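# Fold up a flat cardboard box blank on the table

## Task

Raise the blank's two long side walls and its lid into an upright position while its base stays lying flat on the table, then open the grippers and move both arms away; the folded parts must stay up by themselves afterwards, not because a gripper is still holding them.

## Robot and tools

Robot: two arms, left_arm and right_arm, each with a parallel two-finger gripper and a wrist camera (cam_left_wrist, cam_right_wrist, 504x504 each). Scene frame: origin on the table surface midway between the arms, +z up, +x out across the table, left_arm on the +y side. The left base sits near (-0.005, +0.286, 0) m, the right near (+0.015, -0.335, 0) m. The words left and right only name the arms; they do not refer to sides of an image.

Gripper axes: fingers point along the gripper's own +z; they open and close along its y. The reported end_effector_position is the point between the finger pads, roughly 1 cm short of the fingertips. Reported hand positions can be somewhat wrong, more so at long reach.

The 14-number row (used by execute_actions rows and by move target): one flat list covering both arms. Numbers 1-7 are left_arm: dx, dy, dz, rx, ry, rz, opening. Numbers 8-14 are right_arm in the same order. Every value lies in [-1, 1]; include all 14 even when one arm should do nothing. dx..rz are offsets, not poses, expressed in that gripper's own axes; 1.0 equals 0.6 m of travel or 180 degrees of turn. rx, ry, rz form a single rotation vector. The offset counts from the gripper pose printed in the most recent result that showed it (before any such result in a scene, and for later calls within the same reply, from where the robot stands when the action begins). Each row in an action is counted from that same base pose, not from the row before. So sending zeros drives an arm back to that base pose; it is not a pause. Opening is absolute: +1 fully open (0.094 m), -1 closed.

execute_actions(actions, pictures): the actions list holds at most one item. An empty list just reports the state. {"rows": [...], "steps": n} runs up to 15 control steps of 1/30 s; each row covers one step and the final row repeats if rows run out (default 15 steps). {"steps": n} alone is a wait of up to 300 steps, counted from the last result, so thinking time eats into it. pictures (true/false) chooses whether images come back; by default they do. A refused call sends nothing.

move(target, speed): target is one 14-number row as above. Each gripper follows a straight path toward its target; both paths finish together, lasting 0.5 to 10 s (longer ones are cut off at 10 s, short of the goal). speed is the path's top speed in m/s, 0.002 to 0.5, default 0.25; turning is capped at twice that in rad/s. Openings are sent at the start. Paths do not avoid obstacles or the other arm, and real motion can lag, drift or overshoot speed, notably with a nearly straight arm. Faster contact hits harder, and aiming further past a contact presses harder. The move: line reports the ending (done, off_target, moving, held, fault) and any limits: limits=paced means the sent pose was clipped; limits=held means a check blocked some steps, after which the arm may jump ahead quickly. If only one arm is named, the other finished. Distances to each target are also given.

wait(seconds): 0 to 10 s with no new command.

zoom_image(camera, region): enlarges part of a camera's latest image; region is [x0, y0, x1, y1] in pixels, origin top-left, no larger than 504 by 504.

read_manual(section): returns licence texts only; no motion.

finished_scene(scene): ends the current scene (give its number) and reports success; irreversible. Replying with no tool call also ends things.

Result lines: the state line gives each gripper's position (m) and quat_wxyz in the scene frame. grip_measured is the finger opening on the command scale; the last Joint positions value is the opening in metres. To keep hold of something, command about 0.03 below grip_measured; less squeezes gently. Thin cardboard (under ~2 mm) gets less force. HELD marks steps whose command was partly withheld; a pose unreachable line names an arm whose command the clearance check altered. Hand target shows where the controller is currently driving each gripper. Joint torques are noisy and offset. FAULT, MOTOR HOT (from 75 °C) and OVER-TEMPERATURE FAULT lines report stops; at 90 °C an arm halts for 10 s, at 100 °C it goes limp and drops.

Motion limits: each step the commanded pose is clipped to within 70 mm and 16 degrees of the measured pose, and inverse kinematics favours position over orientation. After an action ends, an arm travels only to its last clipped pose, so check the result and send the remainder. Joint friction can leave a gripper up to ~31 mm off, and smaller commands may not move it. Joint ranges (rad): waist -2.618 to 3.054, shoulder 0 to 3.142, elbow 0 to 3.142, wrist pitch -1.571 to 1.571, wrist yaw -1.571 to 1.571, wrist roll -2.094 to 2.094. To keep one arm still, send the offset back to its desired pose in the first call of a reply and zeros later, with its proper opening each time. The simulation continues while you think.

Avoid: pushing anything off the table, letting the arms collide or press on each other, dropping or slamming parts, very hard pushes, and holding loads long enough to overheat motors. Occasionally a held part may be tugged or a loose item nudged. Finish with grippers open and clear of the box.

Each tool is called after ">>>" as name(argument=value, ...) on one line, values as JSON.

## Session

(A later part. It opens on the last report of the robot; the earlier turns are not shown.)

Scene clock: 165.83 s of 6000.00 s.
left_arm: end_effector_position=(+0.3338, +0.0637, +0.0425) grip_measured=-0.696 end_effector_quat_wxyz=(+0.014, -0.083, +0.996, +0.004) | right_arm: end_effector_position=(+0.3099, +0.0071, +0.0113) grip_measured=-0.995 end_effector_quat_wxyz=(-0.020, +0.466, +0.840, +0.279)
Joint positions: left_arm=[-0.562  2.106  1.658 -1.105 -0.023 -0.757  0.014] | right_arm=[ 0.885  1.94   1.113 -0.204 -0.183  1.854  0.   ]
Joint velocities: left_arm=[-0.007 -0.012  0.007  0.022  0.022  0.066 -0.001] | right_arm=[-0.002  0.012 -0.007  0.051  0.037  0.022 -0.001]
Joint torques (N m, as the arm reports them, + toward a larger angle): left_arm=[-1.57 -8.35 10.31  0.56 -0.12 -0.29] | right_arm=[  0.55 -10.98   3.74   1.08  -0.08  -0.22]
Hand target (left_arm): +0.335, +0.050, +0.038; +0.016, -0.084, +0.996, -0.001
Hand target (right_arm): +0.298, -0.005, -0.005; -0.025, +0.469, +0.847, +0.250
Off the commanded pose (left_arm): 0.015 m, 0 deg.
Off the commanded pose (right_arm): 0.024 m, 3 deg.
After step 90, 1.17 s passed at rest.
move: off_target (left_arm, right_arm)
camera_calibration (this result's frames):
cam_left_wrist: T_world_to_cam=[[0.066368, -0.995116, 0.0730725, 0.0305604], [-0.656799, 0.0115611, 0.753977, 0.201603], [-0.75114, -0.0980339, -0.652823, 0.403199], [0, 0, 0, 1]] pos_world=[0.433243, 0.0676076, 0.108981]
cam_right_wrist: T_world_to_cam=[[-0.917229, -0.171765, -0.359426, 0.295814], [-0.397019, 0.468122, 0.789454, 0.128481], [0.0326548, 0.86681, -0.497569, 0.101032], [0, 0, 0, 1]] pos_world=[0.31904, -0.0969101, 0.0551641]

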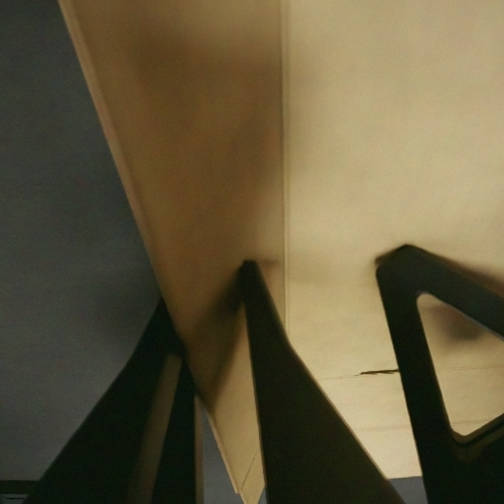

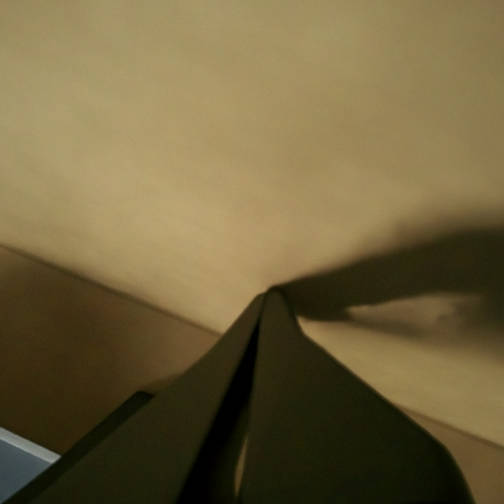

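>>> move(target=[0,0,-0.09,0,0,0,-0.3,-0.009,-0.027,0.015,0.014,-0.012,0,-1], speed=0.12)

>>> move(target=[0.02,0.11,0.03,0.25,0,0,-1,-0.005,-0.01,0.01,0.014,-0.012,0,-1], speed=0.2)

Scene clock: 175.57 s of 6000.00 s.
left_arm: end_effector_position=(+0.3324, +0.0657, +0.0879) grip_measured=-0.303 end_effector_quat_wxyz=(+0.010, -0.083, +0.996, +0.009) | right_arm: end_effector_position=(+0.3108, +0.0074, +0.0114) grip_measured=-0.995 end_effector_quat_wxyz=(-0.014, +0.466, +0.840, +0.279)
Joint positions: left_arm=[-0.561  2.086  1.808 -1.288 -0.027 -0.757  0.033] | right_arm=[ 0.889  1.94   1.112 -0.2   -0.169  1.855  0.   ]
Joint velocities: left_arm=[-0.007  0.002  0.012 -0.037 -0.066 -0.066  0.   ] | right_arm=[ 0.012 -0.007  0.017 -0.066 -0.051  0.022 -0.   ]
Joint torques (N m, as the arm reports them, + toward a larger angle): left_arm=[ -0.21 -10.89   9.64   0.33  -0.13  -0.06] | right_arm=[ 1.15 -9.57  4.93  1.14  0.1  -0.09]
Hand target (left_arm): +0.332, +0.063, +0.096; +0.014, -0.083, +0.996, +0.004
Hand target (right_arm): +0.302, +0.000, -0.005; -0.014, +0.470, +0.846, +0.251
Off the commanded pose (left_arm): 0.009 m, 1 deg.
Off the commanded pose (right_arm): 0.020 m, 3 deg.
After step 90, 5.70 s passed at rest.
move: off_target (right_arm)
camera_calibration (this result's frames):
cam_left_wrist: T_world_to_cam=[[0.0672805, -0.995757, 0.0627836, 0.0299332], [-0.651376, 0.00382816, 0.758746, 0.164706], [-0.755767, -0.0919444, -0.648354, 0.432777], [0, 0, 0, 1]] pos_world=[0.43235, 0.0689671, 0.153744]
cam_right_wrist: T_world_to_cam=[[-0.913942, -0.170499, -0.368293, 0.295766], [-0.403763, 0.473759, 0.782642, 0.130799], [0.0410421, 0.863992, -0.501829, 0.0982405], [0, 0, 0, 1]] pos_world=[0.319092, -0.0964183, 0.0558598]

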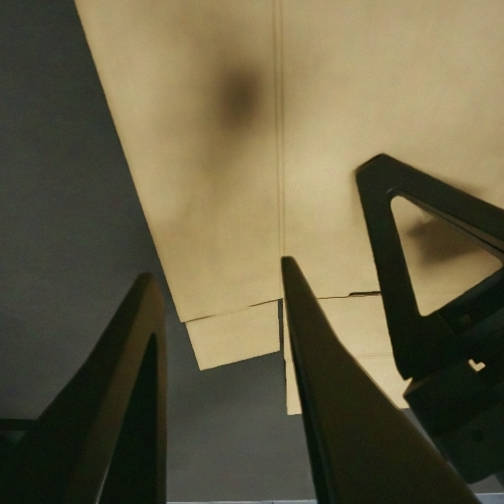

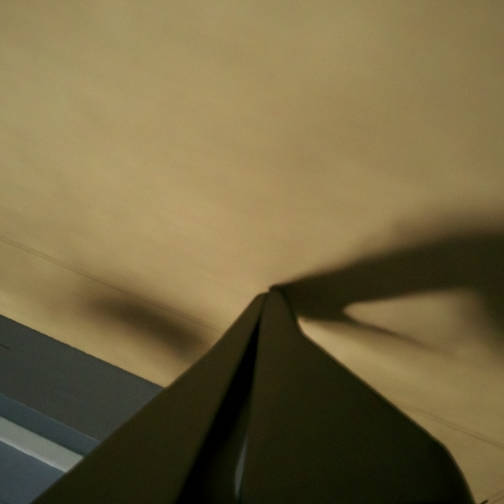

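Scene clock: 178.13 s of 6000.00 s.
left_arm: end_effector_position=(+0.3161, +0.1285, +0.0721) grip_measured=-0.993 end_effector_quat_wxyz=(+0.034, -0.073, +0.927, -0.367) | right_arm: end_effector_position=(+0.3124, +0.0042, +0.0123) grip_measured=-0.995 end_effector_quat_wxyz=(-0.007, +0.470, +0.841, +0.269)
Joint positions: left_arm=[-0.108  1.706  1.029 -0.617  0.713 -0.398  0.   ] | right_arm=[ 0.889  1.94   1.129 -0.234 -0.149  1.855  0.   ]
Joint velocities: left_arm=[ 0.002  0.002  0.022  0.022 -0.081 -0.037 -0.001] | right_arm=[-0.012 -0.012  0.002  0.066  0.007 -0.051  0.   ]
Joint torques (N m, as the arm reports them, + toward a larger angle): left_arm=[ 0.54 -8.52  5.51  1.1   0.28  0.11] | right_arm=[ 1.24 -9.11  6.86  1.09  0.01 -0.08]
Hand target (left_arm): +0.312, +0.130, +0.072; +0.037, -0.071, +0.925, -0.372
Hand target (right_arm): +0.309, +0.005, +0.003; -0.007, +0.471, +0.846, +0.252
Off the commanded pose (left_arm): 0.006 m, 1 deg.
Off the commanded pose (right_arm): 0.010 m, 2 deg.
move: done
camera_calibration (this result's frames):
cam_left_wrist: T_world_to_cam=[[0.00451758, -0.67438, 0.738371, 0.0243847], [-0.719762, 0.510399, 0.470569, 0.143106], [-0.694206, -0.533577, -0.483087, 0.441366], [0, 0, 0, 1]] pos_world=[0.409291, 0.178906, 0.127872]
cam_right_wrist: T_world_to_cam=[[-0.915708, -0.170226, -0.364009, 0.297558], [-0.398767, 0.496829, 0.770809, 0.130727], [0.0496384, 0.85099, -0.52283, 0.0989614], [0, 0, 0, 1]] pos_world=[0.319694, -0.0985121, 0.0592881]

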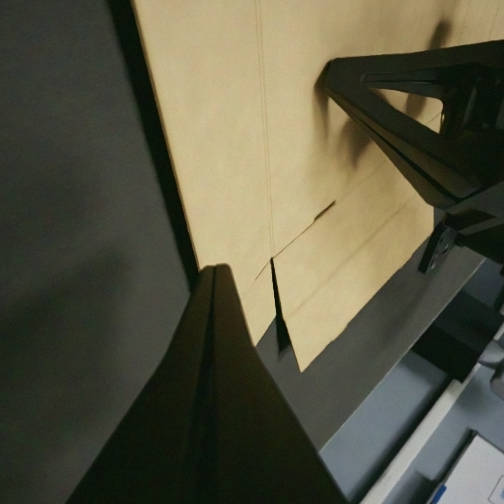

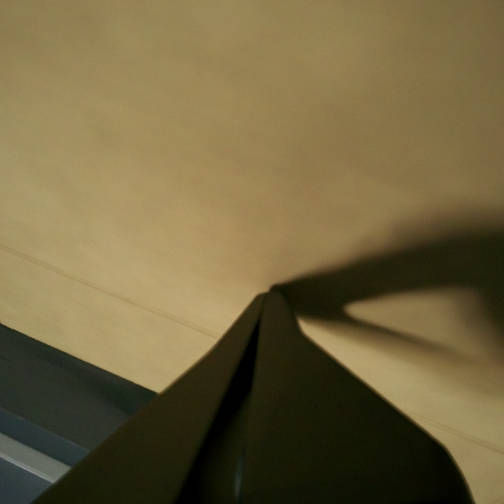

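>>> move(target=[0,0.062,0.09,0,0,0,-1,-0.02,0.003,-0.06,0,0,0,-1], speed=0.08)

>>> move(target=[0,0,0,0,0,0,-1,-0.045,-0.06,0.045,0,0,0,-1], speed=0.06)

>>> move(target=[0.012,-0.055,0.05,0,0,0,-1,-0.008,-0.014,0.022,0.014,-0.012,0,-1], speed=0.06)

Scene clock: 191.53 s of 6000.00 s.
left_arm: end_effector_position=(+0.3280, +0.1205, +0.0210) grip_measured=-0.993 end_effector_quat_wxyz=(+0.050, -0.067, +0.924, -0.374) | right_arm: end_effector_position=(+0.3161, -0.0135, +0.0417) grip_measured=-0.995 end_effector_quat_wxyz=(-0.004, +0.469, +0.840, +0.273)
Joint positions: left_arm=[-0.126  1.835  0.937 -0.341  0.713 -0.424  0.   ] | right_arm=[ 0.848  1.846  1.129 -0.324 -0.167  1.817  0.   ]
Joint velocities: left_arm=[-0.012 -0.002 -0.002 -0.022 -0.007 -0.022  0.001] | right_arm=[ 0.002  0.007 -0.017 -0.022 -0.022  0.081  0.001]
Joint torques (N m, as the arm reports them, + toward a larger angle): left_arm=[-0.6  -6.32  4.98  1.2   0.12 -0.06] | right_arm=[ -0.18 -12.69   4.34   1.25  -0.22  -0.21]
Hand target (left_arm): +0.319, +0.120, +0.008; +0.033, -0.073, +0.927, -0.367
Hand target (right_arm): +0.312, -0.021, +0.041; -0.007, +0.470, +0.841, +0.269
Off the commanded pose (left_arm): 0.017 m, 2 deg.
Off the commanded pose (right_arm): 0.009 m, 1 deg.
After step 90, 9.03 s passed at rest.
move: off_target (left_arm)
camera_calibration (this result's frames):
cam_left_wrist: T_world_to_cam=[[-0.0212949, -0.66576, 0.745862, 0.063913], [-0.736458, 0.514988, 0.438654, 0.185462], [-0.676149, -0.539955, -0.50127, 0.415826], [0, 0, 0, 1]] pos_world=[0.419107, 0.171567, 0.0794174]
cam_right_wrist: T_world_to_cam=[[-0.91197, -0.168329, -0.374134, 0.307889], [-0.406574, 0.492756, 0.769343, 0.120765], [0.0548541, 0.853731, -0.517817, 0.127481], [0, 0, 0, 1]] pos_world=[0.322892, -0.116515, 0.0882939]

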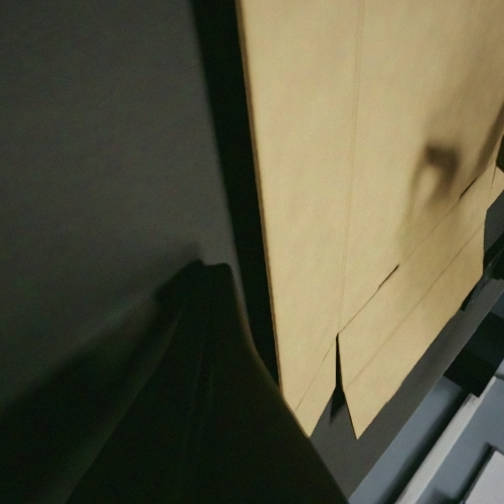

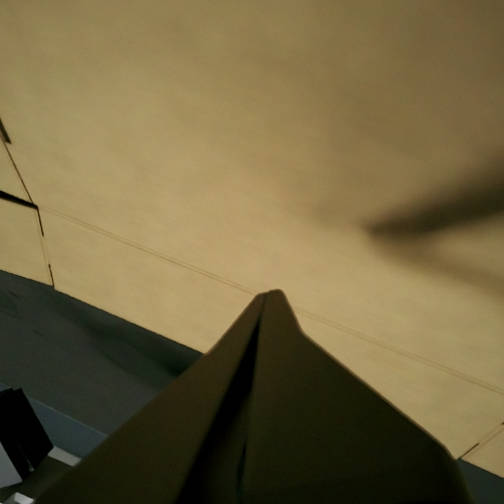

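Scene clock: 192.73 s of 6000.00 s.
left_arm: end_effector_position=(+0.3280, +0.1205, +0.0210) grip_measured=-0.993 end_effector_quat_wxyz=(+0.050, -0.067, +0.924, -0.374) | right_arm: end_effector_position=(+0.3146, -0.0282, +0.0121) grip_measured=-0.995 end_effector_quat_wxyz=(+0.002, +0.464, +0.837, +0.291)
Joint positions: left_arm=[-0.126  1.835  0.937 -0.341  0.713 -0.424  0.   ] | right_arm=[ 0.819  1.855  0.98  -0.131 -0.183  1.79   0.   ]
Joint velocities: left_arm=[-0.007  0.007  0.012  0.007 -0.022  0.007 -0.   ] | right_arm=[-0.002 -0.017 -0.002 -0.007  0.007 -0.037 -0.   ]
Joint torques (N m, as the arm reports them, + toward a larger angle): left_arm=[ 0.06 -7.74  7.22  1.1   0.2   0.05] | right_arm=[-0.25 -8.31  4.11  1.45 -0.18 -0.18]
Hand target (left_arm): +0.328, +0.120, +0.021; +0.050, -0.067, +0.924, -0.374
Hand target (right_arm): +0.310, -0.037, -0.005; -0.004, +0.469, +0.840, +0.273
Off the commanded pose (left_arm): 0.000 m, 0 deg.
Off the commanded pose (right_arm): 0.020 m, 2 deg.
move: off_target (right_arm)
camera_calibration (this result's frames):
cam_left_wrist: T_world_to_cam=[[-0.0212949, -0.66576, 0.745862, 0.063913], [-0.736458, 0.514988, 0.438654, 0.185462], [-0.676149, -0.539955, -0.50127, 0.415826], [0, 0, 0, 1]] pos_world=[0.419107, 0.171567, 0.0794174]
cam_right_wrist: T_world_to_cam=[[-0.900445, -0.15975, -0.404572, 0.2899], [-0.42964, 0.47181, 0.769938, 0.156884], [0.0678834, 0.867107, -0.493474, 0.120724], [0, 0, 0, 1]] pos_world=[0.320248, -0.132389, 0.0560688]

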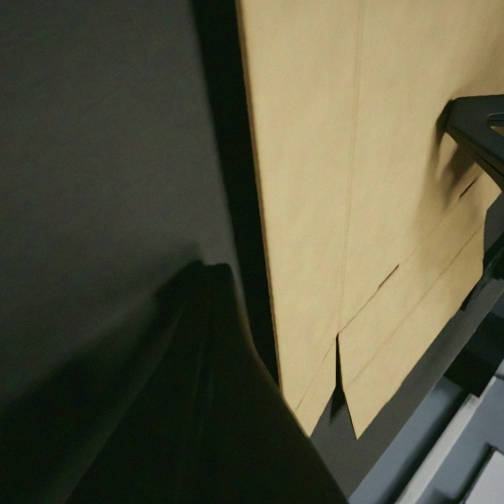

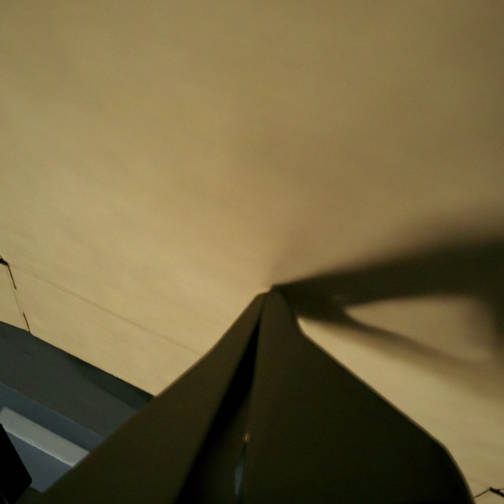

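Scene clock: 193.87 s of 6000.00 s.
left_arm: end_effector_position=(+0.3233, +0.0800, +0.0226) grip_measured=-0.993 end_effector_quat_wxyz=(+0.044, -0.069, +0.925, -0.372) | right_arm: end_effector_position=(+0.3189, -0.0266, +0.0112) grip_measured=-0.995 end_effector_quat_wxyz=(+0.010, +0.465, +0.837, +0.289)
Joint positions: left_arm=[-0.255  1.835  0.937 -0.255  0.665 -0.579  0.   ] | right_arm=[ 0.822  1.869  0.995 -0.131 -0.166  1.79   0.   ]
Joint velocities: left_arm=[-0.002 -0.002  0.007  0.022  0.066 -0.022 -0.001] | right_arm=[ 0.002  0.012  0.017 -0.037 -0.007  0.066  0.   ]
Joint torques (N m, as the arm reports them, + toward a larger angle): left_arm=[-0.78 -6.99  8.02  1.47  0.16 -0.02] | right_arm=[ 1.18 -7.43  6.27  1.15  0.11 -0.09]
Hand target (left_arm): +0.327, +0.075, +0.022; +0.049, -0.067, +0.923, -0.375
Hand target (right_arm): +0.314, -0.029, -0.004; +0.008, +0.469, +0.843, +0.264
Off the commanded pose (left_arm): 0.007 m, 1 deg.
Off the commanded pose (right_arm): 0.016 m, 3 deg.
move: off_target (right_arm)
camera_calibration (this result's frames):
cam_left_wrist: T_world_to_cam=[[-0.012391, -0.668623, 0.743498, 0.0330901], [-0.730739, 0.513604, 0.449702, 0.200195], [-0.682545, -0.53773, -0.494953, 0.393328], [0, 0, 0, 1]] pos_world=[0.415164, 0.130808, 0.0800478]
cam_right_wrist: T_world_to_cam=[[-0.896727, -0.158387, -0.413272, 0.292683], [-0.435514, 0.482016, 0.760255, 0.160884], [0.0787893, 0.861727, -0.501217, 0.115059], [0, 0, 0, 1]] pos_world=[0.323459, -0.130341, 0.0563144]

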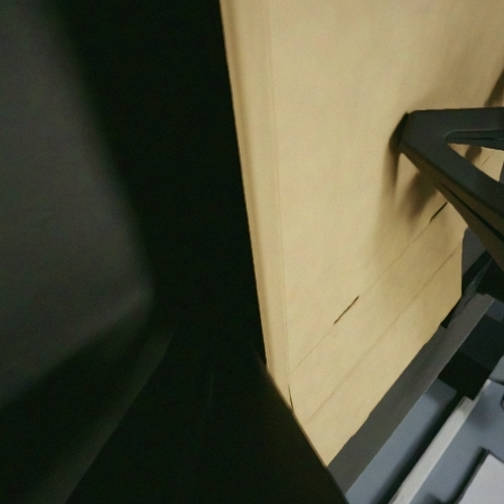

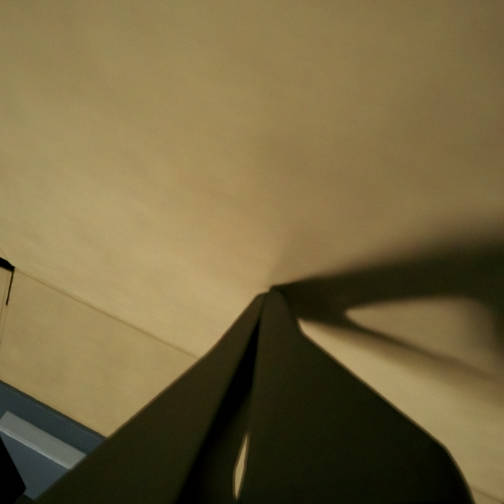

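>>> move(target=[0.01,-0.075,0.02,0,0,0,-1,-0.006,-0.018,0.018,0.014,-0.012,0,-1], speed=0.06)

Scene clock: 197.43 s of 6000.00 s.
left_arm: end_effector_position=(+0.3140, +0.0509, +0.0251) grip_measured=-0.993 end_effector_quat_wxyz=(+0.027, -0.082, +0.931, -0.354) | right_arm: end_effector_position=(+0.3225, -0.0291, +0.0109) grip_measured=-0.995 end_effector_quat_wxyz=(+0.025, +0.468, +0.836, +0.287)
Joint positions: left_arm=[-0.359  1.835  0.97  -0.271  0.601 -0.699  0.   ] | right_arm=[ 0.824  1.869  0.995 -0.128 -0.134  1.79   0.   ]
Joint velocities: left_arm=[-0.012 -0.007  0.007  0.007 -0.051 -0.051 -0.   ] | right_arm=[-0.002  0.012  0.007  0.051  0.022 -0.022  0.001]
Joint torques (N m, as the arm reports them, + toward a larger angle): left_arm=[-0.94 -9.53 10.4   1.39  0.19 -0.15] | right_arm=[ 1.58 -7.3   6.51  1.11  0.01 -0.06]
Hand target (left_arm): +0.322, +0.039, +0.045; +0.043, -0.069, +0.924, -0.372
Hand target (right_arm): +0.315, -0.029, -0.004; +0.016, +0.470, +0.842, +0.263
Off the commanded pose (left_arm): 0.025 m, 3 deg.
Off the commanded pose (right_arm): 0.016 m, 3 deg.
move: off_target (left_arm, right_arm)
camera_calibration (this result's frames):
cam_left_wrist: T_world_to_cam=[[0.0272701, -0.694061, 0.719399, 0.00111947], [-0.715409, 0.489088, 0.498981, 0.2024], [-0.698173, -0.528272, -0.4832, 0.376706], [0, 0, 0, 1]] pos_world=[0.407774, 0.100789, 0.0802254]
cam_right_wrist: T_world_to_cam=[[-0.890648, -0.15282, -0.428242, 0.29378], [-0.443262, 0.501674, 0.742861, 0.167172], [0.101314, 0.851451, -0.514554, 0.109426], [0, 0, 0, 1]] pos_world=[0.324669, -0.132141, 0.0579291]

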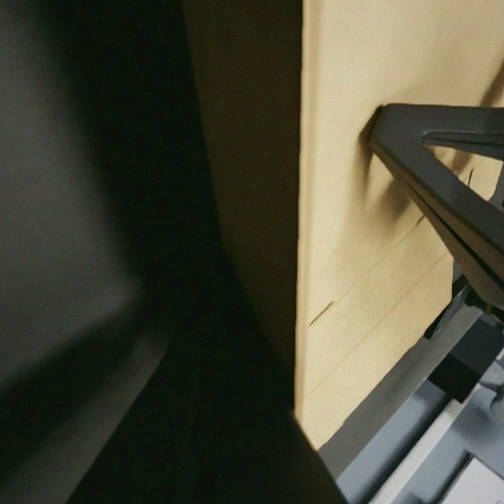

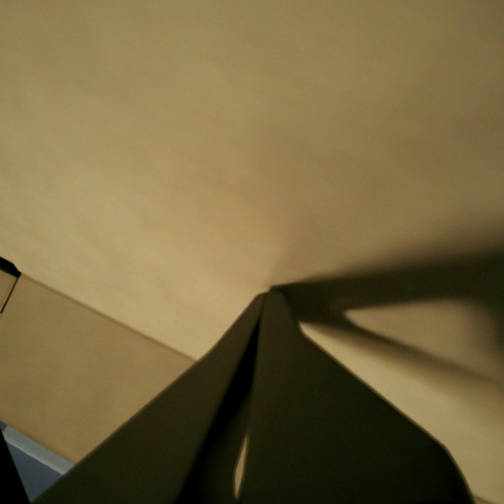

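>>> move(target=[-0.012,-0.07,-0.037,0,0,0,-1,0.002,-0.02,0.018,0,0,0,-1], speed=0.05)

Scene clock: 201.97 s of 6000.00 s.
left_arm: end_effector_position=(+0.3221, +0.0389, +0.0584) grip_measured=-0.993 end_effector_quat_wxyz=(+0.021, -0.084, +0.931, -0.354) | right_arm: end_effector_position=(+0.3253, -0.0250, +0.0121) grip_measured=-0.995 end_effector_quat_wxyz=(+0.031, +0.465, +0.831, +0.304)
Joint positions: left_arm=[-0.381  1.811  1.094 -0.414  0.596 -0.726  0.   ] | right_arm=[ 0.828  1.869  0.975 -0.069 -0.131  1.794  0.   ]
Joint velocities: left_arm=[-0.017 -0.012  0.002 -0.081  0.037  0.007  0.   ] | right_arm=[-0.002 -0.002 -0.012  0.037 -0.066 -0.051 -0.   ]
Joint torques (N m, as the arm reports them, + toward a larger angle): left_arm=[-0.56 -9.48 10.2   1.14  0.04 -0.07] | right_arm=[ 1.15 -8.73  4.11  1.47 -0.02  0.  ]
Hand target (left_arm): +0.323, +0.035, +0.070; +0.027, -0.082, +0.931, -0.354
Hand target (right_arm): +0.316, -0.028, -0.003; +0.025, +0.468, +0.836, +0.287
Off the commanded pose (left_arm): 0.012 m, 1 deg.
Off the commanded pose (right_arm): 0.019 m, 2 deg.
After step 90, 0.30 s passed at rest.
move: off_target (left_arm, right_arm)
camera_calibration (this result's frames):
cam_left_wrist: T_world_to_cam=[[0.0356463, -0.693454, 0.719618, -0.0341416], [-0.709295, 0.489708, 0.507038, 0.194974], [-0.70401, -0.528496, -0.474407, 0.393495], [0, 0, 0, 1]] pos_world=[0.416535, 0.0888048, 0.112387]
cam_right_wrist: T_world_to_cam=[[-0.877884, -0.140502, -0.457797, 0.293933], [-0.464366, 0.483295, 0.742153, 0.171849], [0.116977, 0.86411, -0.489521, 0.101114], [0, 0, 0, 1]] pos_world=[0.326012, -0.129129, 0.0565214]

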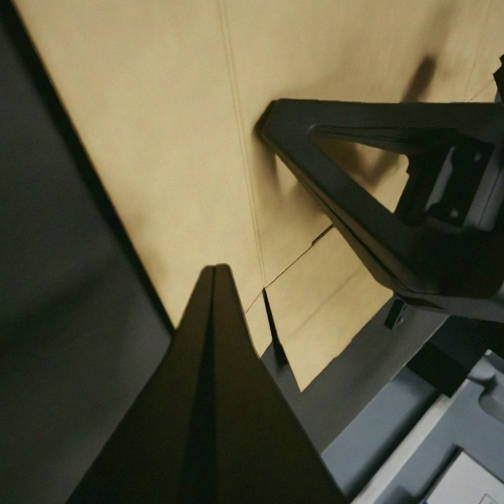

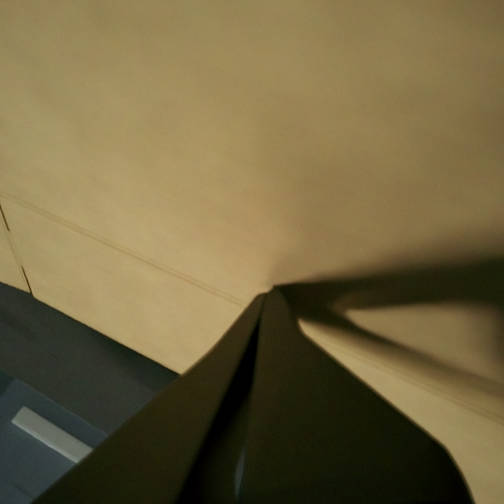

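>>> move(target=[-0.04,0.158,-0.168,0.18,0,0,-1,-0.102,-0.015,-0.115,0.18,-0.081,0.008,-1], speed=0.2)

>>> move(target=[0,0,0,0,0,0,-1,0,0,0.1,0,0,0,-1], speed=0.06)

>>> move(target=[0,0,0,0,0,0,-1,0.16,0.09,0.04,0,0,0,-1], speed=0.08)

Scene clock: 216.03 s of 6000.00 s.
left_arm: end_effector_position=(+0.3198, +0.1784, +0.0720) grip_measured=-0.993 end_effector_quat_wxyz=(+0.046, -0.071, +0.800, -0.594) | right_arm: end_effector_position=(+0.3247, -0.1096, +0.0495) grip_measured=-0.995 end_effector_quat_wxyz=(+0.003, +0.497, +0.867, +0.000)
Joint positions: left_arm=[ 0.209  1.938  0.989 -0.669  1.277  0.038  0.   ] | right_arm=[ 0.726  2.025  1.563 -1.106  0.005  1.672  0.   ]
Joint velocities: left_arm=[ 0.007 -0.017  0.007 -0.095 -0.081  0.037  0.   ] | right_arm=[ 0.017  0.017 -0.007  0.022 -0.007 -0.007  0.   ]
Joint torques (N m, as the arm reports them, + toward a larger angle): left_arm=[ 0.38 -6.23  8.61  0.24  0.47  0.12] | right_arm=[ -0.15 -10.96   7.15   0.28   0.1   -0.16]
Hand target (left_arm): +0.324, +0.180, +0.071; +0.044, -0.074, +0.797, -0.598
Hand target (right_arm): +0.331, -0.111, +0.050; +0.005, +0.498, +0.867, -0.000
Off the commanded pose (left_arm): 0.003 m, 1 deg.
Off the commanded pose (right_arm): 0.005 m, 0 deg.
After step 90, 8.70 s passed at rest.
move: done
camera_calibration (this result's frames):
cam_left_wrist: T_world_to_cam=[[-0.050715, -0.220932, 0.97397, -0.0221272], [-0.745241, 0.657599, 0.110363, 0.128277], [-0.664864, -0.720245, -0.197998, 0.473863], [0, 0, 0, 1]] pos_world=[0.409529, 0.252053, 0.101218]
cam_right_wrist: T_world_to_cam=[[-0.969868, -0.243041, -0.0169373, 0.295413], [-0.215443, 0.823123, 0.525407, 0.151893], [-0.113754, 0.513225, -0.850682, 0.246922], [0, 0, 0, 1]] pos_world=[0.347325, -0.179955, 0.135251]

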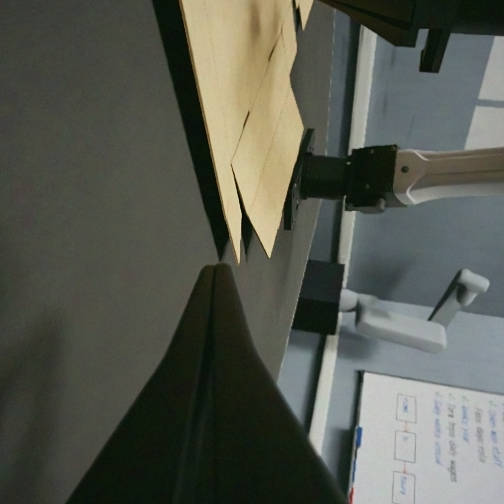

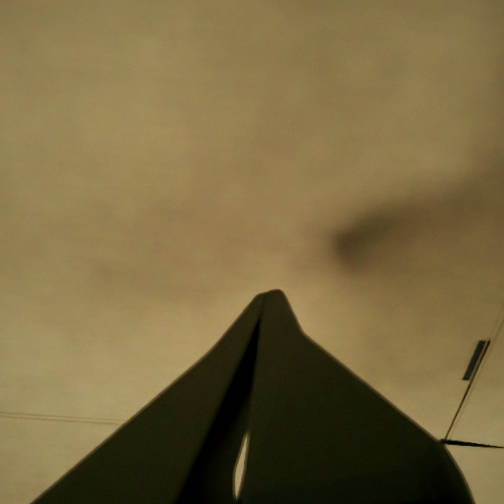

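Scene clock: 217.27 s of 6000.00 s.
left_arm: end_effector_position=(+0.3198, +0.1783, +0.0720) grip_measured=-0.993 end_effector_quat_wxyz=(+0.046, -0.071, +0.800, -0.594) | right_arm: end_effector_position=(+0.3269, -0.1080, +0.0101) grip_measured=-0.995 end_effector_quat_wxyz=(+0.005, +0.497, +0.867, +0.006)
Joint positions: left_arm=[ 0.209  1.938  0.989 -0.669  1.277  0.039  0.   ] | right_arm=[ 0.726  2.067  1.464 -0.952  0.005  1.672  0.   ]
Joint velocities: left_arm=[-0.002 -0.002  0.002 -0.022 -0.095  0.066 -0.001] | right_arm=[ 0.002 -0.012  0.002 -0.007  0.022  0.007 -0.   ]
Joint torques (N m, as the arm reports them, + toward a larger angle): left_arm=[ 0.07 -7.87  6.23  0.4   0.39  0.08] | right_arm=[ 0.51 -9.84  2.96  0.93 -0.02 -0.05]
Hand target (left_arm): +0.320, +0.178, +0.072; +0.046, -0.071, +0.800, -0.594
Hand target (right_arm): +0.324, -0.109, -0.010; +0.003, +0.497, +0.868, -0.000
Off the commanded pose (left_arm): 0.000 m, 0 deg.
Off the commanded pose (right_arm): 0.021 m, 1 deg.
move: off_target (right_arm)
camera_calibration (this result's frames):
cam_left_wrist: T_world_to_cam=[[-0.0507246, -0.220919, 0.973972, -0.0221331], [-0.745166, 0.657682, 0.110369, 0.128209], [-0.664947, -0.720173, -0.197982, 0.473839], [0, 0, 0, 1]] pos_world=[0.409492, 0.252035, 0.101218]
cam_right_wrist: T_world_to_cam=[[-0.969645, -0.242878, -0.0282468, 0.297321], [-0.220642, 0.819327, 0.52917, 0.172987], [-0.105381, 0.519339, -0.848046, 0.21075], [0, 0, 0, 1]] pos_world=[0.348673, -0.178971, 0.0955842]

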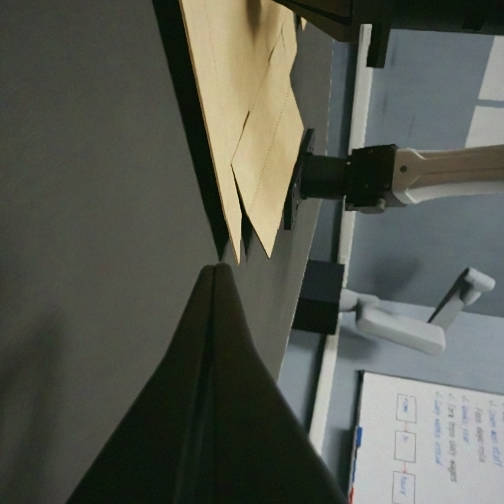

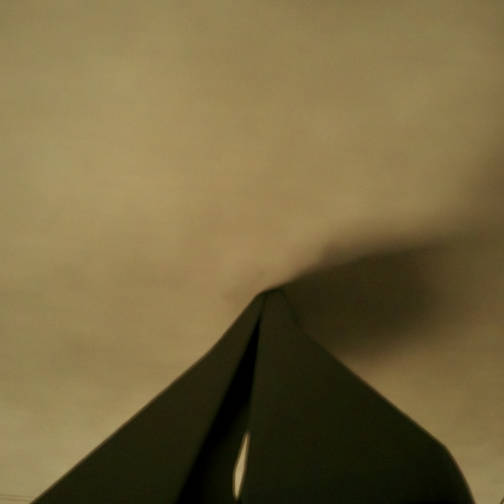

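Scene clock: 219.00 s of 6000.00 s.
left_arm: end_effector_position=(+0.3198, +0.1783, +0.0720) grip_measured=-0.993 end_effector_quat_wxyz=(+0.046, -0.071, +0.800, -0.594) | right_arm: end_effector_position=(+0.3304, -0.0076, +0.0104) grip_measured=-0.995 end_effector_quat_wxyz=(+0.022, +0.500, +0.865, +0.016)
Joint positions: left_arm=[ 0.209  1.938  0.989 -0.669  1.277  0.039  0.   ] | right_arm=[ 0.912  2.308  1.856 -1.078  0.035  1.865  0.   ]
Joint velocities: left_arm=[-0.012 -0.017 -0.012 -0.125  0.007  0.081  0.   ] | right_arm=[-0.002  0.022 -0.007 -0.022 -0.051 -0.007 -0.   ]
Joint torques (N m, as the arm reports them, + toward a larger angle): left_arm=[ 0.08 -7.88  6.23  0.4   0.39  0.07] | right_arm=[  1.77 -10.5    5.89   0.68  -0.31  -0.03]
Hand target (left_arm): +0.320, +0.178, +0.072; +0.046, -0.071, +0.800, -0.594
Hand target (right_arm): +0.323, +0.001, -0.012; +0.007, +0.498, +0.867, +0.006
Off the commanded pose (left_arm): 0.000 m, 0 deg.
Off the commanded pose (right_arm): 0.026 m, 2 deg.
move: off_target (right_arm)
camera_calibration (this result's frames):
cam_left_wrist: T_world_to_cam=[[-0.0507246, -0.220919, 0.973972, -0.0221331], [-0.745166, 0.657682, 0.110369, 0.128209], [-0.664947, -0.720173, -0.197982, 0.473839], [0, 0, 0, 1]] pos_world=[0.409492, 0.252035, 0.101218]
cam_right_wrist: T_world_to_cam=[[-0.969588, -0.235802, -0.0655451, 0.325557], [-0.234775, 0.820471, 0.521256, 0.0961124], [-0.0691354, 0.520792, -0.85088, 0.147378], [0, 0, 0, 1]] pos_world=[0.34841, -0.0788437, 0.0966407]

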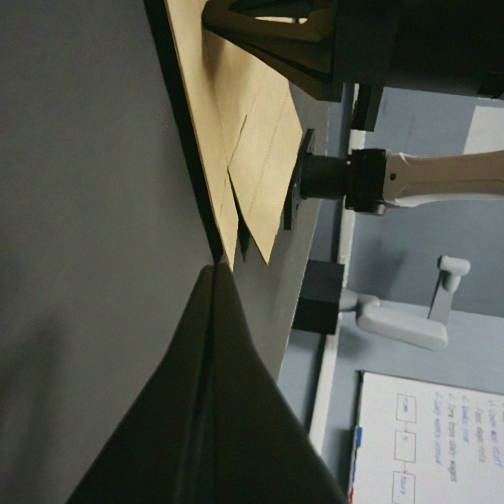

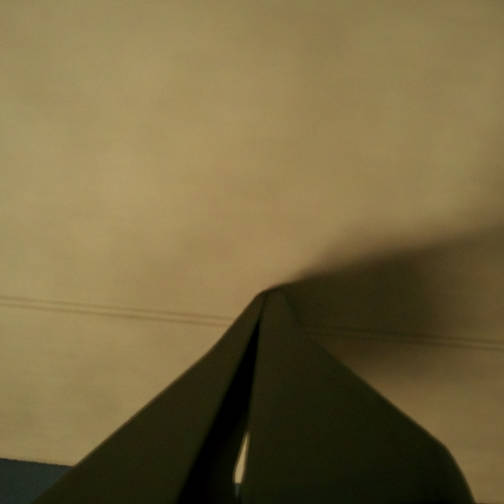

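>>> move(target=[0.021,0.062,0.153,-0.075,0,0,-1,-0.1,-0.058,-0.06,0,0,0,-1], speed=0.1)

>>> move(target=[0,0,0,0,0,0,-1,0,-0.01,0.11,0,0,0,-1], speed=0.05)

>>> move(target=[0.015,-0.05,0.08,0,0,0,-1,0,-0.01,0.06,0,0,0,-1], speed=0.06)

Scene clock: 228.77 s of 6000.00 s.
left_arm: end_effector_position=(+0.3275, +0.1001, +0.0157) grip_measured=-0.993 end_effector_quat_wxyz=(+0.044, -0.070, +0.861, -0.502) | right_arm: end_effector_position=(+0.3322, -0.0730, +0.0431) grip_measured=-0.995 end_effector_quat_wxyz=(+0.024, +0.500, +0.865, +0.015)
Joint positions: left_arm=[-0.096  1.938  0.822  0.018  0.985 -0.545  0.   ] | right_arm=[ 0.8    2.1    1.649 -1.076  0.036  1.753  0.   ]
Joint velocities: left_arm=[-0.007 -0.007 -0.022 -0.022  0.007  0.037 -0.   ] | right_arm=[-0.017 -0.002  0.002  0.022  0.051  0.037 -0.   ]
Joint torques (N m, as the arm reports them, + toward a larger angle): left_arm=[-0.35 -8.16  3.69  1.4   0.26  0.04] | right_arm=[ -0.1  -15.08   4.34   0.42  -0.07  -0.17]
Hand target (left_arm): +0.320, +0.100, +0.010; +0.037, -0.076, +0.863, -0.497
Hand target (right_arm): +0.330, -0.077, +0.045; +0.021, +0.500, +0.865, +0.016
Off the commanded pose (left_arm): 0.010 m, 1 deg.
Off the commanded pose (right_arm): 0.006 m, 0 deg.
After step 90, 5.00 s passed at rest.
move: done
camera_calibration (this result's frames):
cam_left_wrist: T_world_to_cam=[[-0.0311289, -0.428768, 0.902878, 0.031367], [-0.738253, 0.618818, 0.268417, 0.190775], [-0.673806, -0.658197, -0.335802, 0.410265], [0, 0, 0, 1]] pos_world=[0.418255, 0.165429, 0.05824]
cam_right_wrist: T_world_to_cam=[[-0.969395, -0.235899, -0.0680026, 0.314008], [-0.236495, 0.822933, 0.516576, 0.134043], [-0.0658981, 0.516849, -0.853537, 0.20808], [0, 0, 0, 1]] pos_world=[0.349811, -0.143781, 0.129714]

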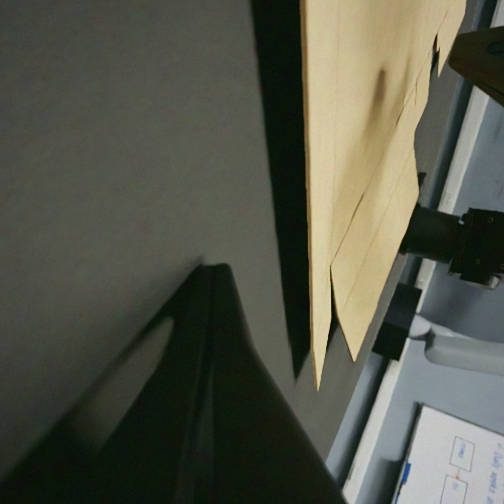

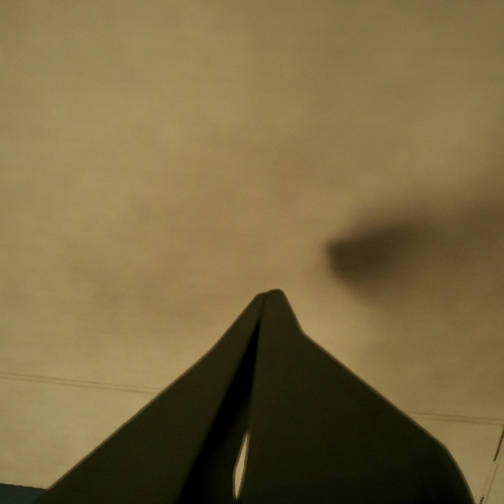

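Scene clock: 230.33 s of 6000.00 s.
left_arm: end_effector_position=(+0.3275, +0.1001, +0.0157) grip_measured=-0.993 end_effector_quat_wxyz=(+0.044, -0.071, +0.861, -0.502) | right_arm: end_effector_position=(+0.3328, -0.0725, +0.0093) grip_measured=-0.995 end_effector_quat_wxyz=(+0.028, +0.500, +0.865, +0.026)
Joint positions: left_arm=[-0.096  1.938  0.822  0.018  0.985 -0.546  0.   ] | right_arm=[ 0.8    2.118  1.536 -0.922  0.036  1.753  0.   ]
Joint velocities: left_arm=[ 0.002  0.007  0.002  0.037 -0.007  0.037 -0.   ] | right_arm=[ 0.002  0.012 -0.007  0.051 -0.022 -0.051  0.   ]
Joint torques (N m, as the arm reports them, + toward a larger angle): left_arm=[ 0.07 -7.93  6.29  1.28  0.26  0.07] | right_arm=[ 0.33 -8.79  1.99  1.18  0.01 -0.12]
Hand target (left_arm): +0.327, +0.100, +0.016; +0.044, -0.071, +0.861, -0.502
Hand target (right_arm): +0.329, -0.077, -0.022; +0.024, +0.500, +0.865, +0.013
Off the commanded pose (left_arm): 0.000 m, 0 deg.
Off the commanded pose (right_arm): 0.033 m, 1 deg.
move: off_target (right_arm)
camera_calibration (this result's frames):
cam_left_wrist: T_world_to_cam=[[-0.0307528, -0.428723, 0.902912, 0.0312389], [-0.738281, 0.618694, 0.268624, 0.190793], [-0.673792, -0.658342, -0.335545, 0.410271], [0, 0, 0, 1]] pos_world=[0.418257, 0.165449, 0.0582066]
cam_right_wrist: T_world_to_cam=[[-0.968007, -0.234717, -0.0887184, 0.312224], [-0.245721, 0.815081, 0.524656, 0.153672], [-0.050833, 0.529671, -0.846679, 0.174825], [0, 0, 0, 1]] pos_world=[0.348882, -0.144571, 0.0950955]

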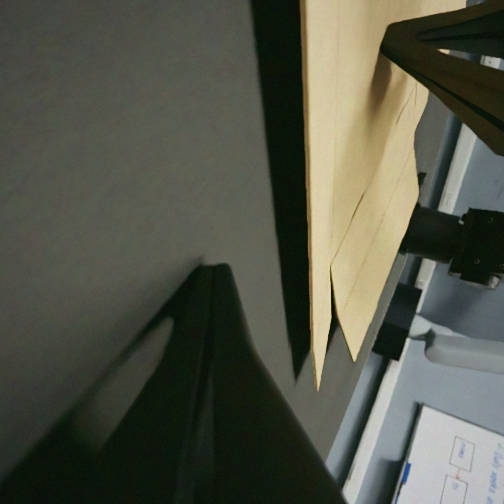

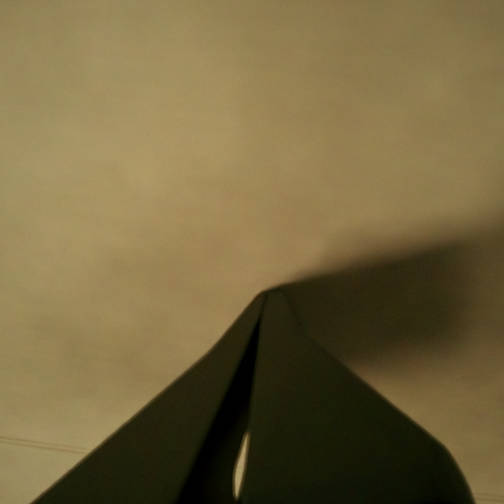

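Scene clock: 231.70 s of 6000.00 s.
left_arm: end_effector_position=(+0.3320, +0.0566, +0.0181) grip_measured=-0.993 end_effector_quat_wxyz=(+0.044, -0.090, +0.866, -0.490) | right_arm: end_effector_position=(+0.3349, -0.0741, +0.0092) grip_measured=-0.995 end_effector_quat_wxyz=(+0.040, +0.501, +0.864, +0.036)
Joint positions: left_arm=[-0.24   1.938  0.822  0.183  0.874 -0.781  0.   ] | right_arm=[ 0.8    2.096  1.499 -0.878  0.051  1.753  0.   ]
Joint velocities: left_arm=[ 0.007 -0.007 -0.017  0.037 -0.051 -0.022 -0.001] | right_arm=[ 0.002 -0.007  0.002 -0.007 -0.022 -0.022 -0.   ]
Joint torques (N m, as the arm reports them, + toward a larger angle): left_arm=[-2.16 -6.89  6.07  2.08  0.4  -0.08] | right_arm=[ 0.44 -8.15  1.96  1.32 -0.21 -0.08]
Hand target (left_arm): +0.327, +0.043, +0.018; +0.042, -0.070, +0.861, -0.502
Hand target (right_arm): +0.328, -0.076, -0.025; +0.028, +0.501, +0.865, +0.024
Off the commanded pose (left_arm): 0.014 m, 3 deg.
Off the commanded pose (right_arm): 0.037 m, 2 deg.
move: off_target (left_arm, right_arm)
camera_calibration (this result's frames):
cam_left_wrist: T_world_to_cam=[[0.00218035, -0.450581, 0.892733, 0.00103141], [-0.753159, 0.586533, 0.297875, 0.226622], [-0.657835, -0.673019, -0.338081, 0.381093], [0, 0, 0, 1]] pos_world=[0.421377, 0.124026, 0.0604143]
cam_right_wrist: T_world_to_cam=[[-0.965016, -0.232811, -0.120595, 0.313374], [-0.261121, 0.811882, 0.522172, 0.160498], [-0.0236588, 0.535395, -0.844271, 0.167001], [0, 0, 0, 1]] pos_world=[0.348272, -0.146759, 0.0949775]

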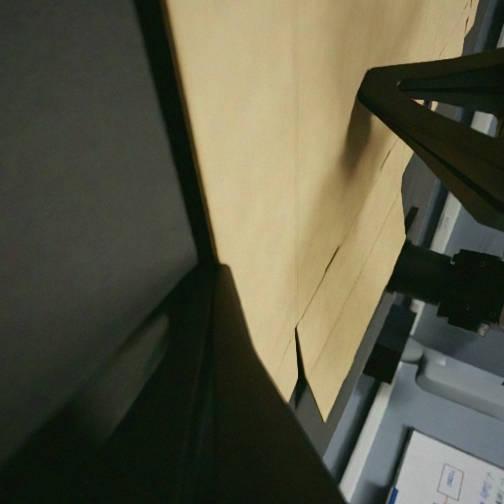

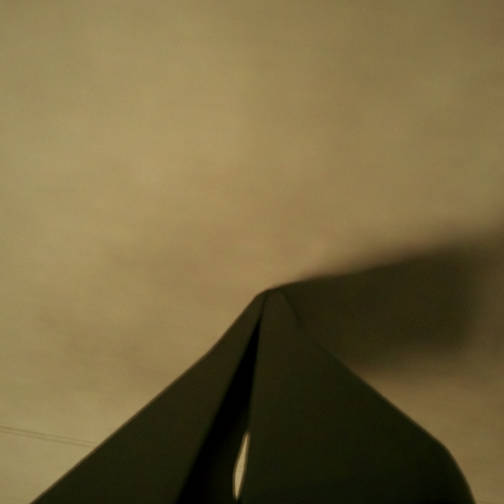

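>>> move(target=[-0.008,0.045,-0.03,0,0,0,-1,0.005,-0.015,0.055,0,0,0,-1], speed=0.06)

>>> move(target=[0.017,-0.03,0.08,0,0,0,-1,0.005,-0.015,0.055,0.01,0.005,0,-1], speed=0.05)

Scene clock: 239.43 s of 6000.00 s.
left_arm: end_effector_position=(+0.3416, +0.0824, +0.0195) grip_measured=-0.993 end_effector_quat_wxyz=(+0.069, -0.078, +0.862, -0.495) | right_arm: end_effector_position=(+0.3354, -0.0740, +0.0094) grip_measured=-0.995 end_effector_quat_wxyz=(+0.046, +0.501, +0.863, +0.051)
Joint positions: left_arm=[-0.157  1.938  0.822  0.154  0.916 -0.672  0.   ] | right_arm=[ 0.8    2.071  1.457 -0.829  0.053  1.753  0.   ]
Joint velocities: left_arm=[-0.017  0.007  0.012 -0.007 -0.051 -0.022 -0.   ] | right_arm=[-0.012 -0.002 -0.017 -0.037 -0.11  -0.037 -0.   ]
Joint torques (N m, as the arm reports them, + toward a larger angle): left_arm=[ 0.46 -6.24  5.05  1.28  0.27  0.16] | right_arm=[ 0.97 -8.24  2.04  1.34 -0.01 -0.01]
Hand target (left_arm): +0.331, +0.086, +0.005; +0.045, -0.090, +0.866, -0.490
Hand target (right_arm): +0.328, -0.077, -0.023; +0.040, +0.501, +0.864, +0.035
Off the commanded pose (left_arm): 0.019 m, 3 deg.
Off the commanded pose (right_arm): 0.035 m, 2 deg.
After step 90, 3.80 s passed at rest.
move: off_target (left_arm, right_arm)
camera_calibration (this result's frames):
cam_left_wrist: T_world_to_cam=[[-0.0460409, -0.444765, 0.894463, 0.0273416], [-0.770504, 0.585692, 0.251571, 0.225208], [-0.63577, -0.677605, -0.369659, 0.398739], [0, 0, 0, 1]] pos_world=[0.428289, 0.150445, 0.0662857]
cam_right_wrist: T_world_to_cam=[[-0.961669, -0.230034, -0.149254, 0.313241], [-0.274201, 0.801727, 0.531082, 0.16402], [-0.00250612, 0.55165, -0.834072, 0.161142], [0, 0, 0, 1]] pos_world=[0.346612, -0.148337, 0.0940481]

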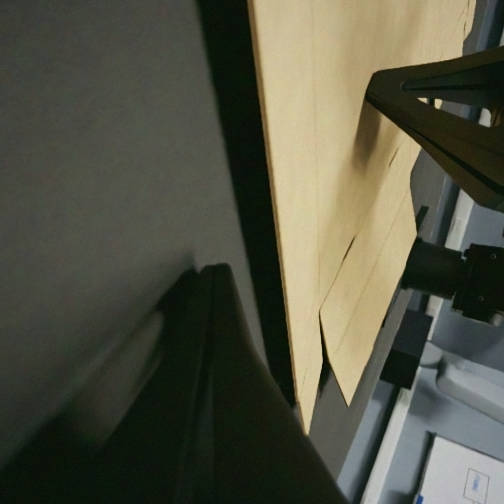

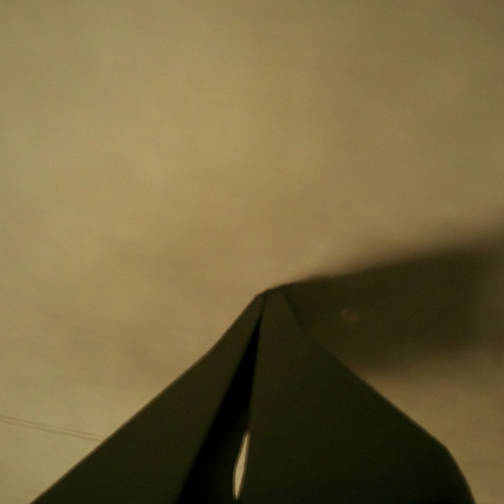

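Scene clock: 240.77 s of 6000.00 s.
left_arm: end_effector_position=(+0.3469, +0.0464, +0.0155) grip_measured=-0.993 end_effector_quat_wxyz=(+0.080, -0.092, +0.864, -0.490) | right_arm: end_effector_position=(+0.3428, -0.0714, +0.0100) grip_measured=-0.995 end_effector_quat_wxyz=(+0.058, +0.501, +0.861, +0.065)
Joint positions: left_arm=[-0.272  1.972  0.822  0.317  0.813 -0.842  0.   ] | right_arm=[ 0.799  2.069  1.451 -0.792  0.066  1.753  0.   ]
Joint velocities: left_arm=[ 0.007 -0.007  0.002  0.066 -0.066  0.11  -0.001] | right_arm=[-0.007  0.002 -0.007  0.022 -0.007 -0.022 -0.   ]
Joint torques (N m, as the arm reports them, + toward a larger angle): left_arm=[-2.44 -6.13  7.48  1.99  0.24 -0.06] | right_arm=[ 0.48 -7.94  2.69  1.03 -0.37 -0.09]
Hand target (left_arm): +0.341, +0.031, +0.010; +0.068, -0.078, +0.863, -0.495
Hand target (right_arm): +0.329, -0.076, -0.023; +0.032, +0.501, +0.864, +0.041
Off the commanded pose (left_arm): 0.017 m, 2 deg.
Off the commanded pose (right_arm): 0.037 m, 4 deg.
move: off_target (left_arm, right_arm)
camera_calibration (this result's frames):
cam_left_wrist: T_world_to_cam=[[-0.0328363, -0.455652, 0.889552, 0.0111157], [-0.791404, 0.555433, 0.255294, 0.259931], [-0.610411, -0.695612, -0.378843, 0.368407], [0, 0, 0, 1]] pos_world=[0.430956, 0.116959, 0.0633217]
cam_right_wrist: T_world_to_cam=[[-0.956815, -0.224792, -0.184319, 0.320114], [-0.289413, 0.796162, 0.531382, 0.168416], [0.0272969, 0.561779, -0.826837, 0.150699], [0, 0, 0, 1]] pos_world=[0.350918, -0.146787, 0.094113]

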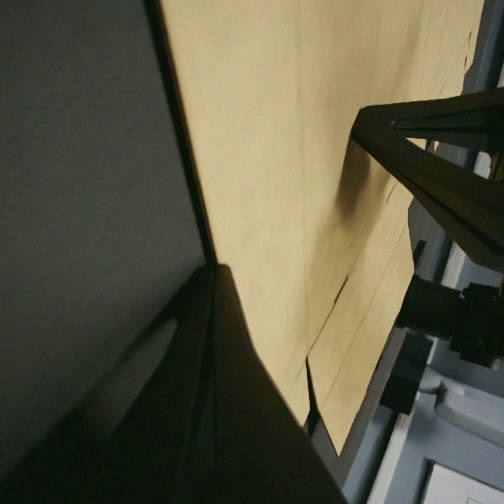

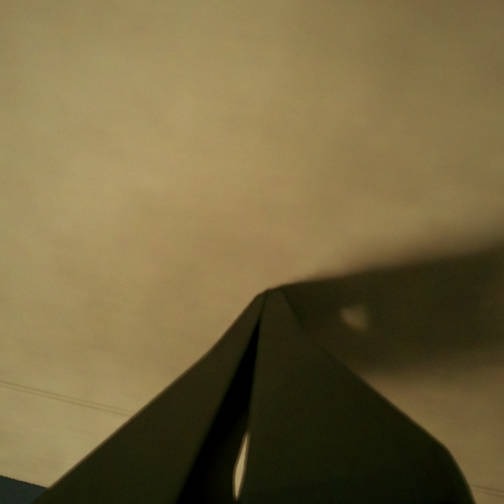

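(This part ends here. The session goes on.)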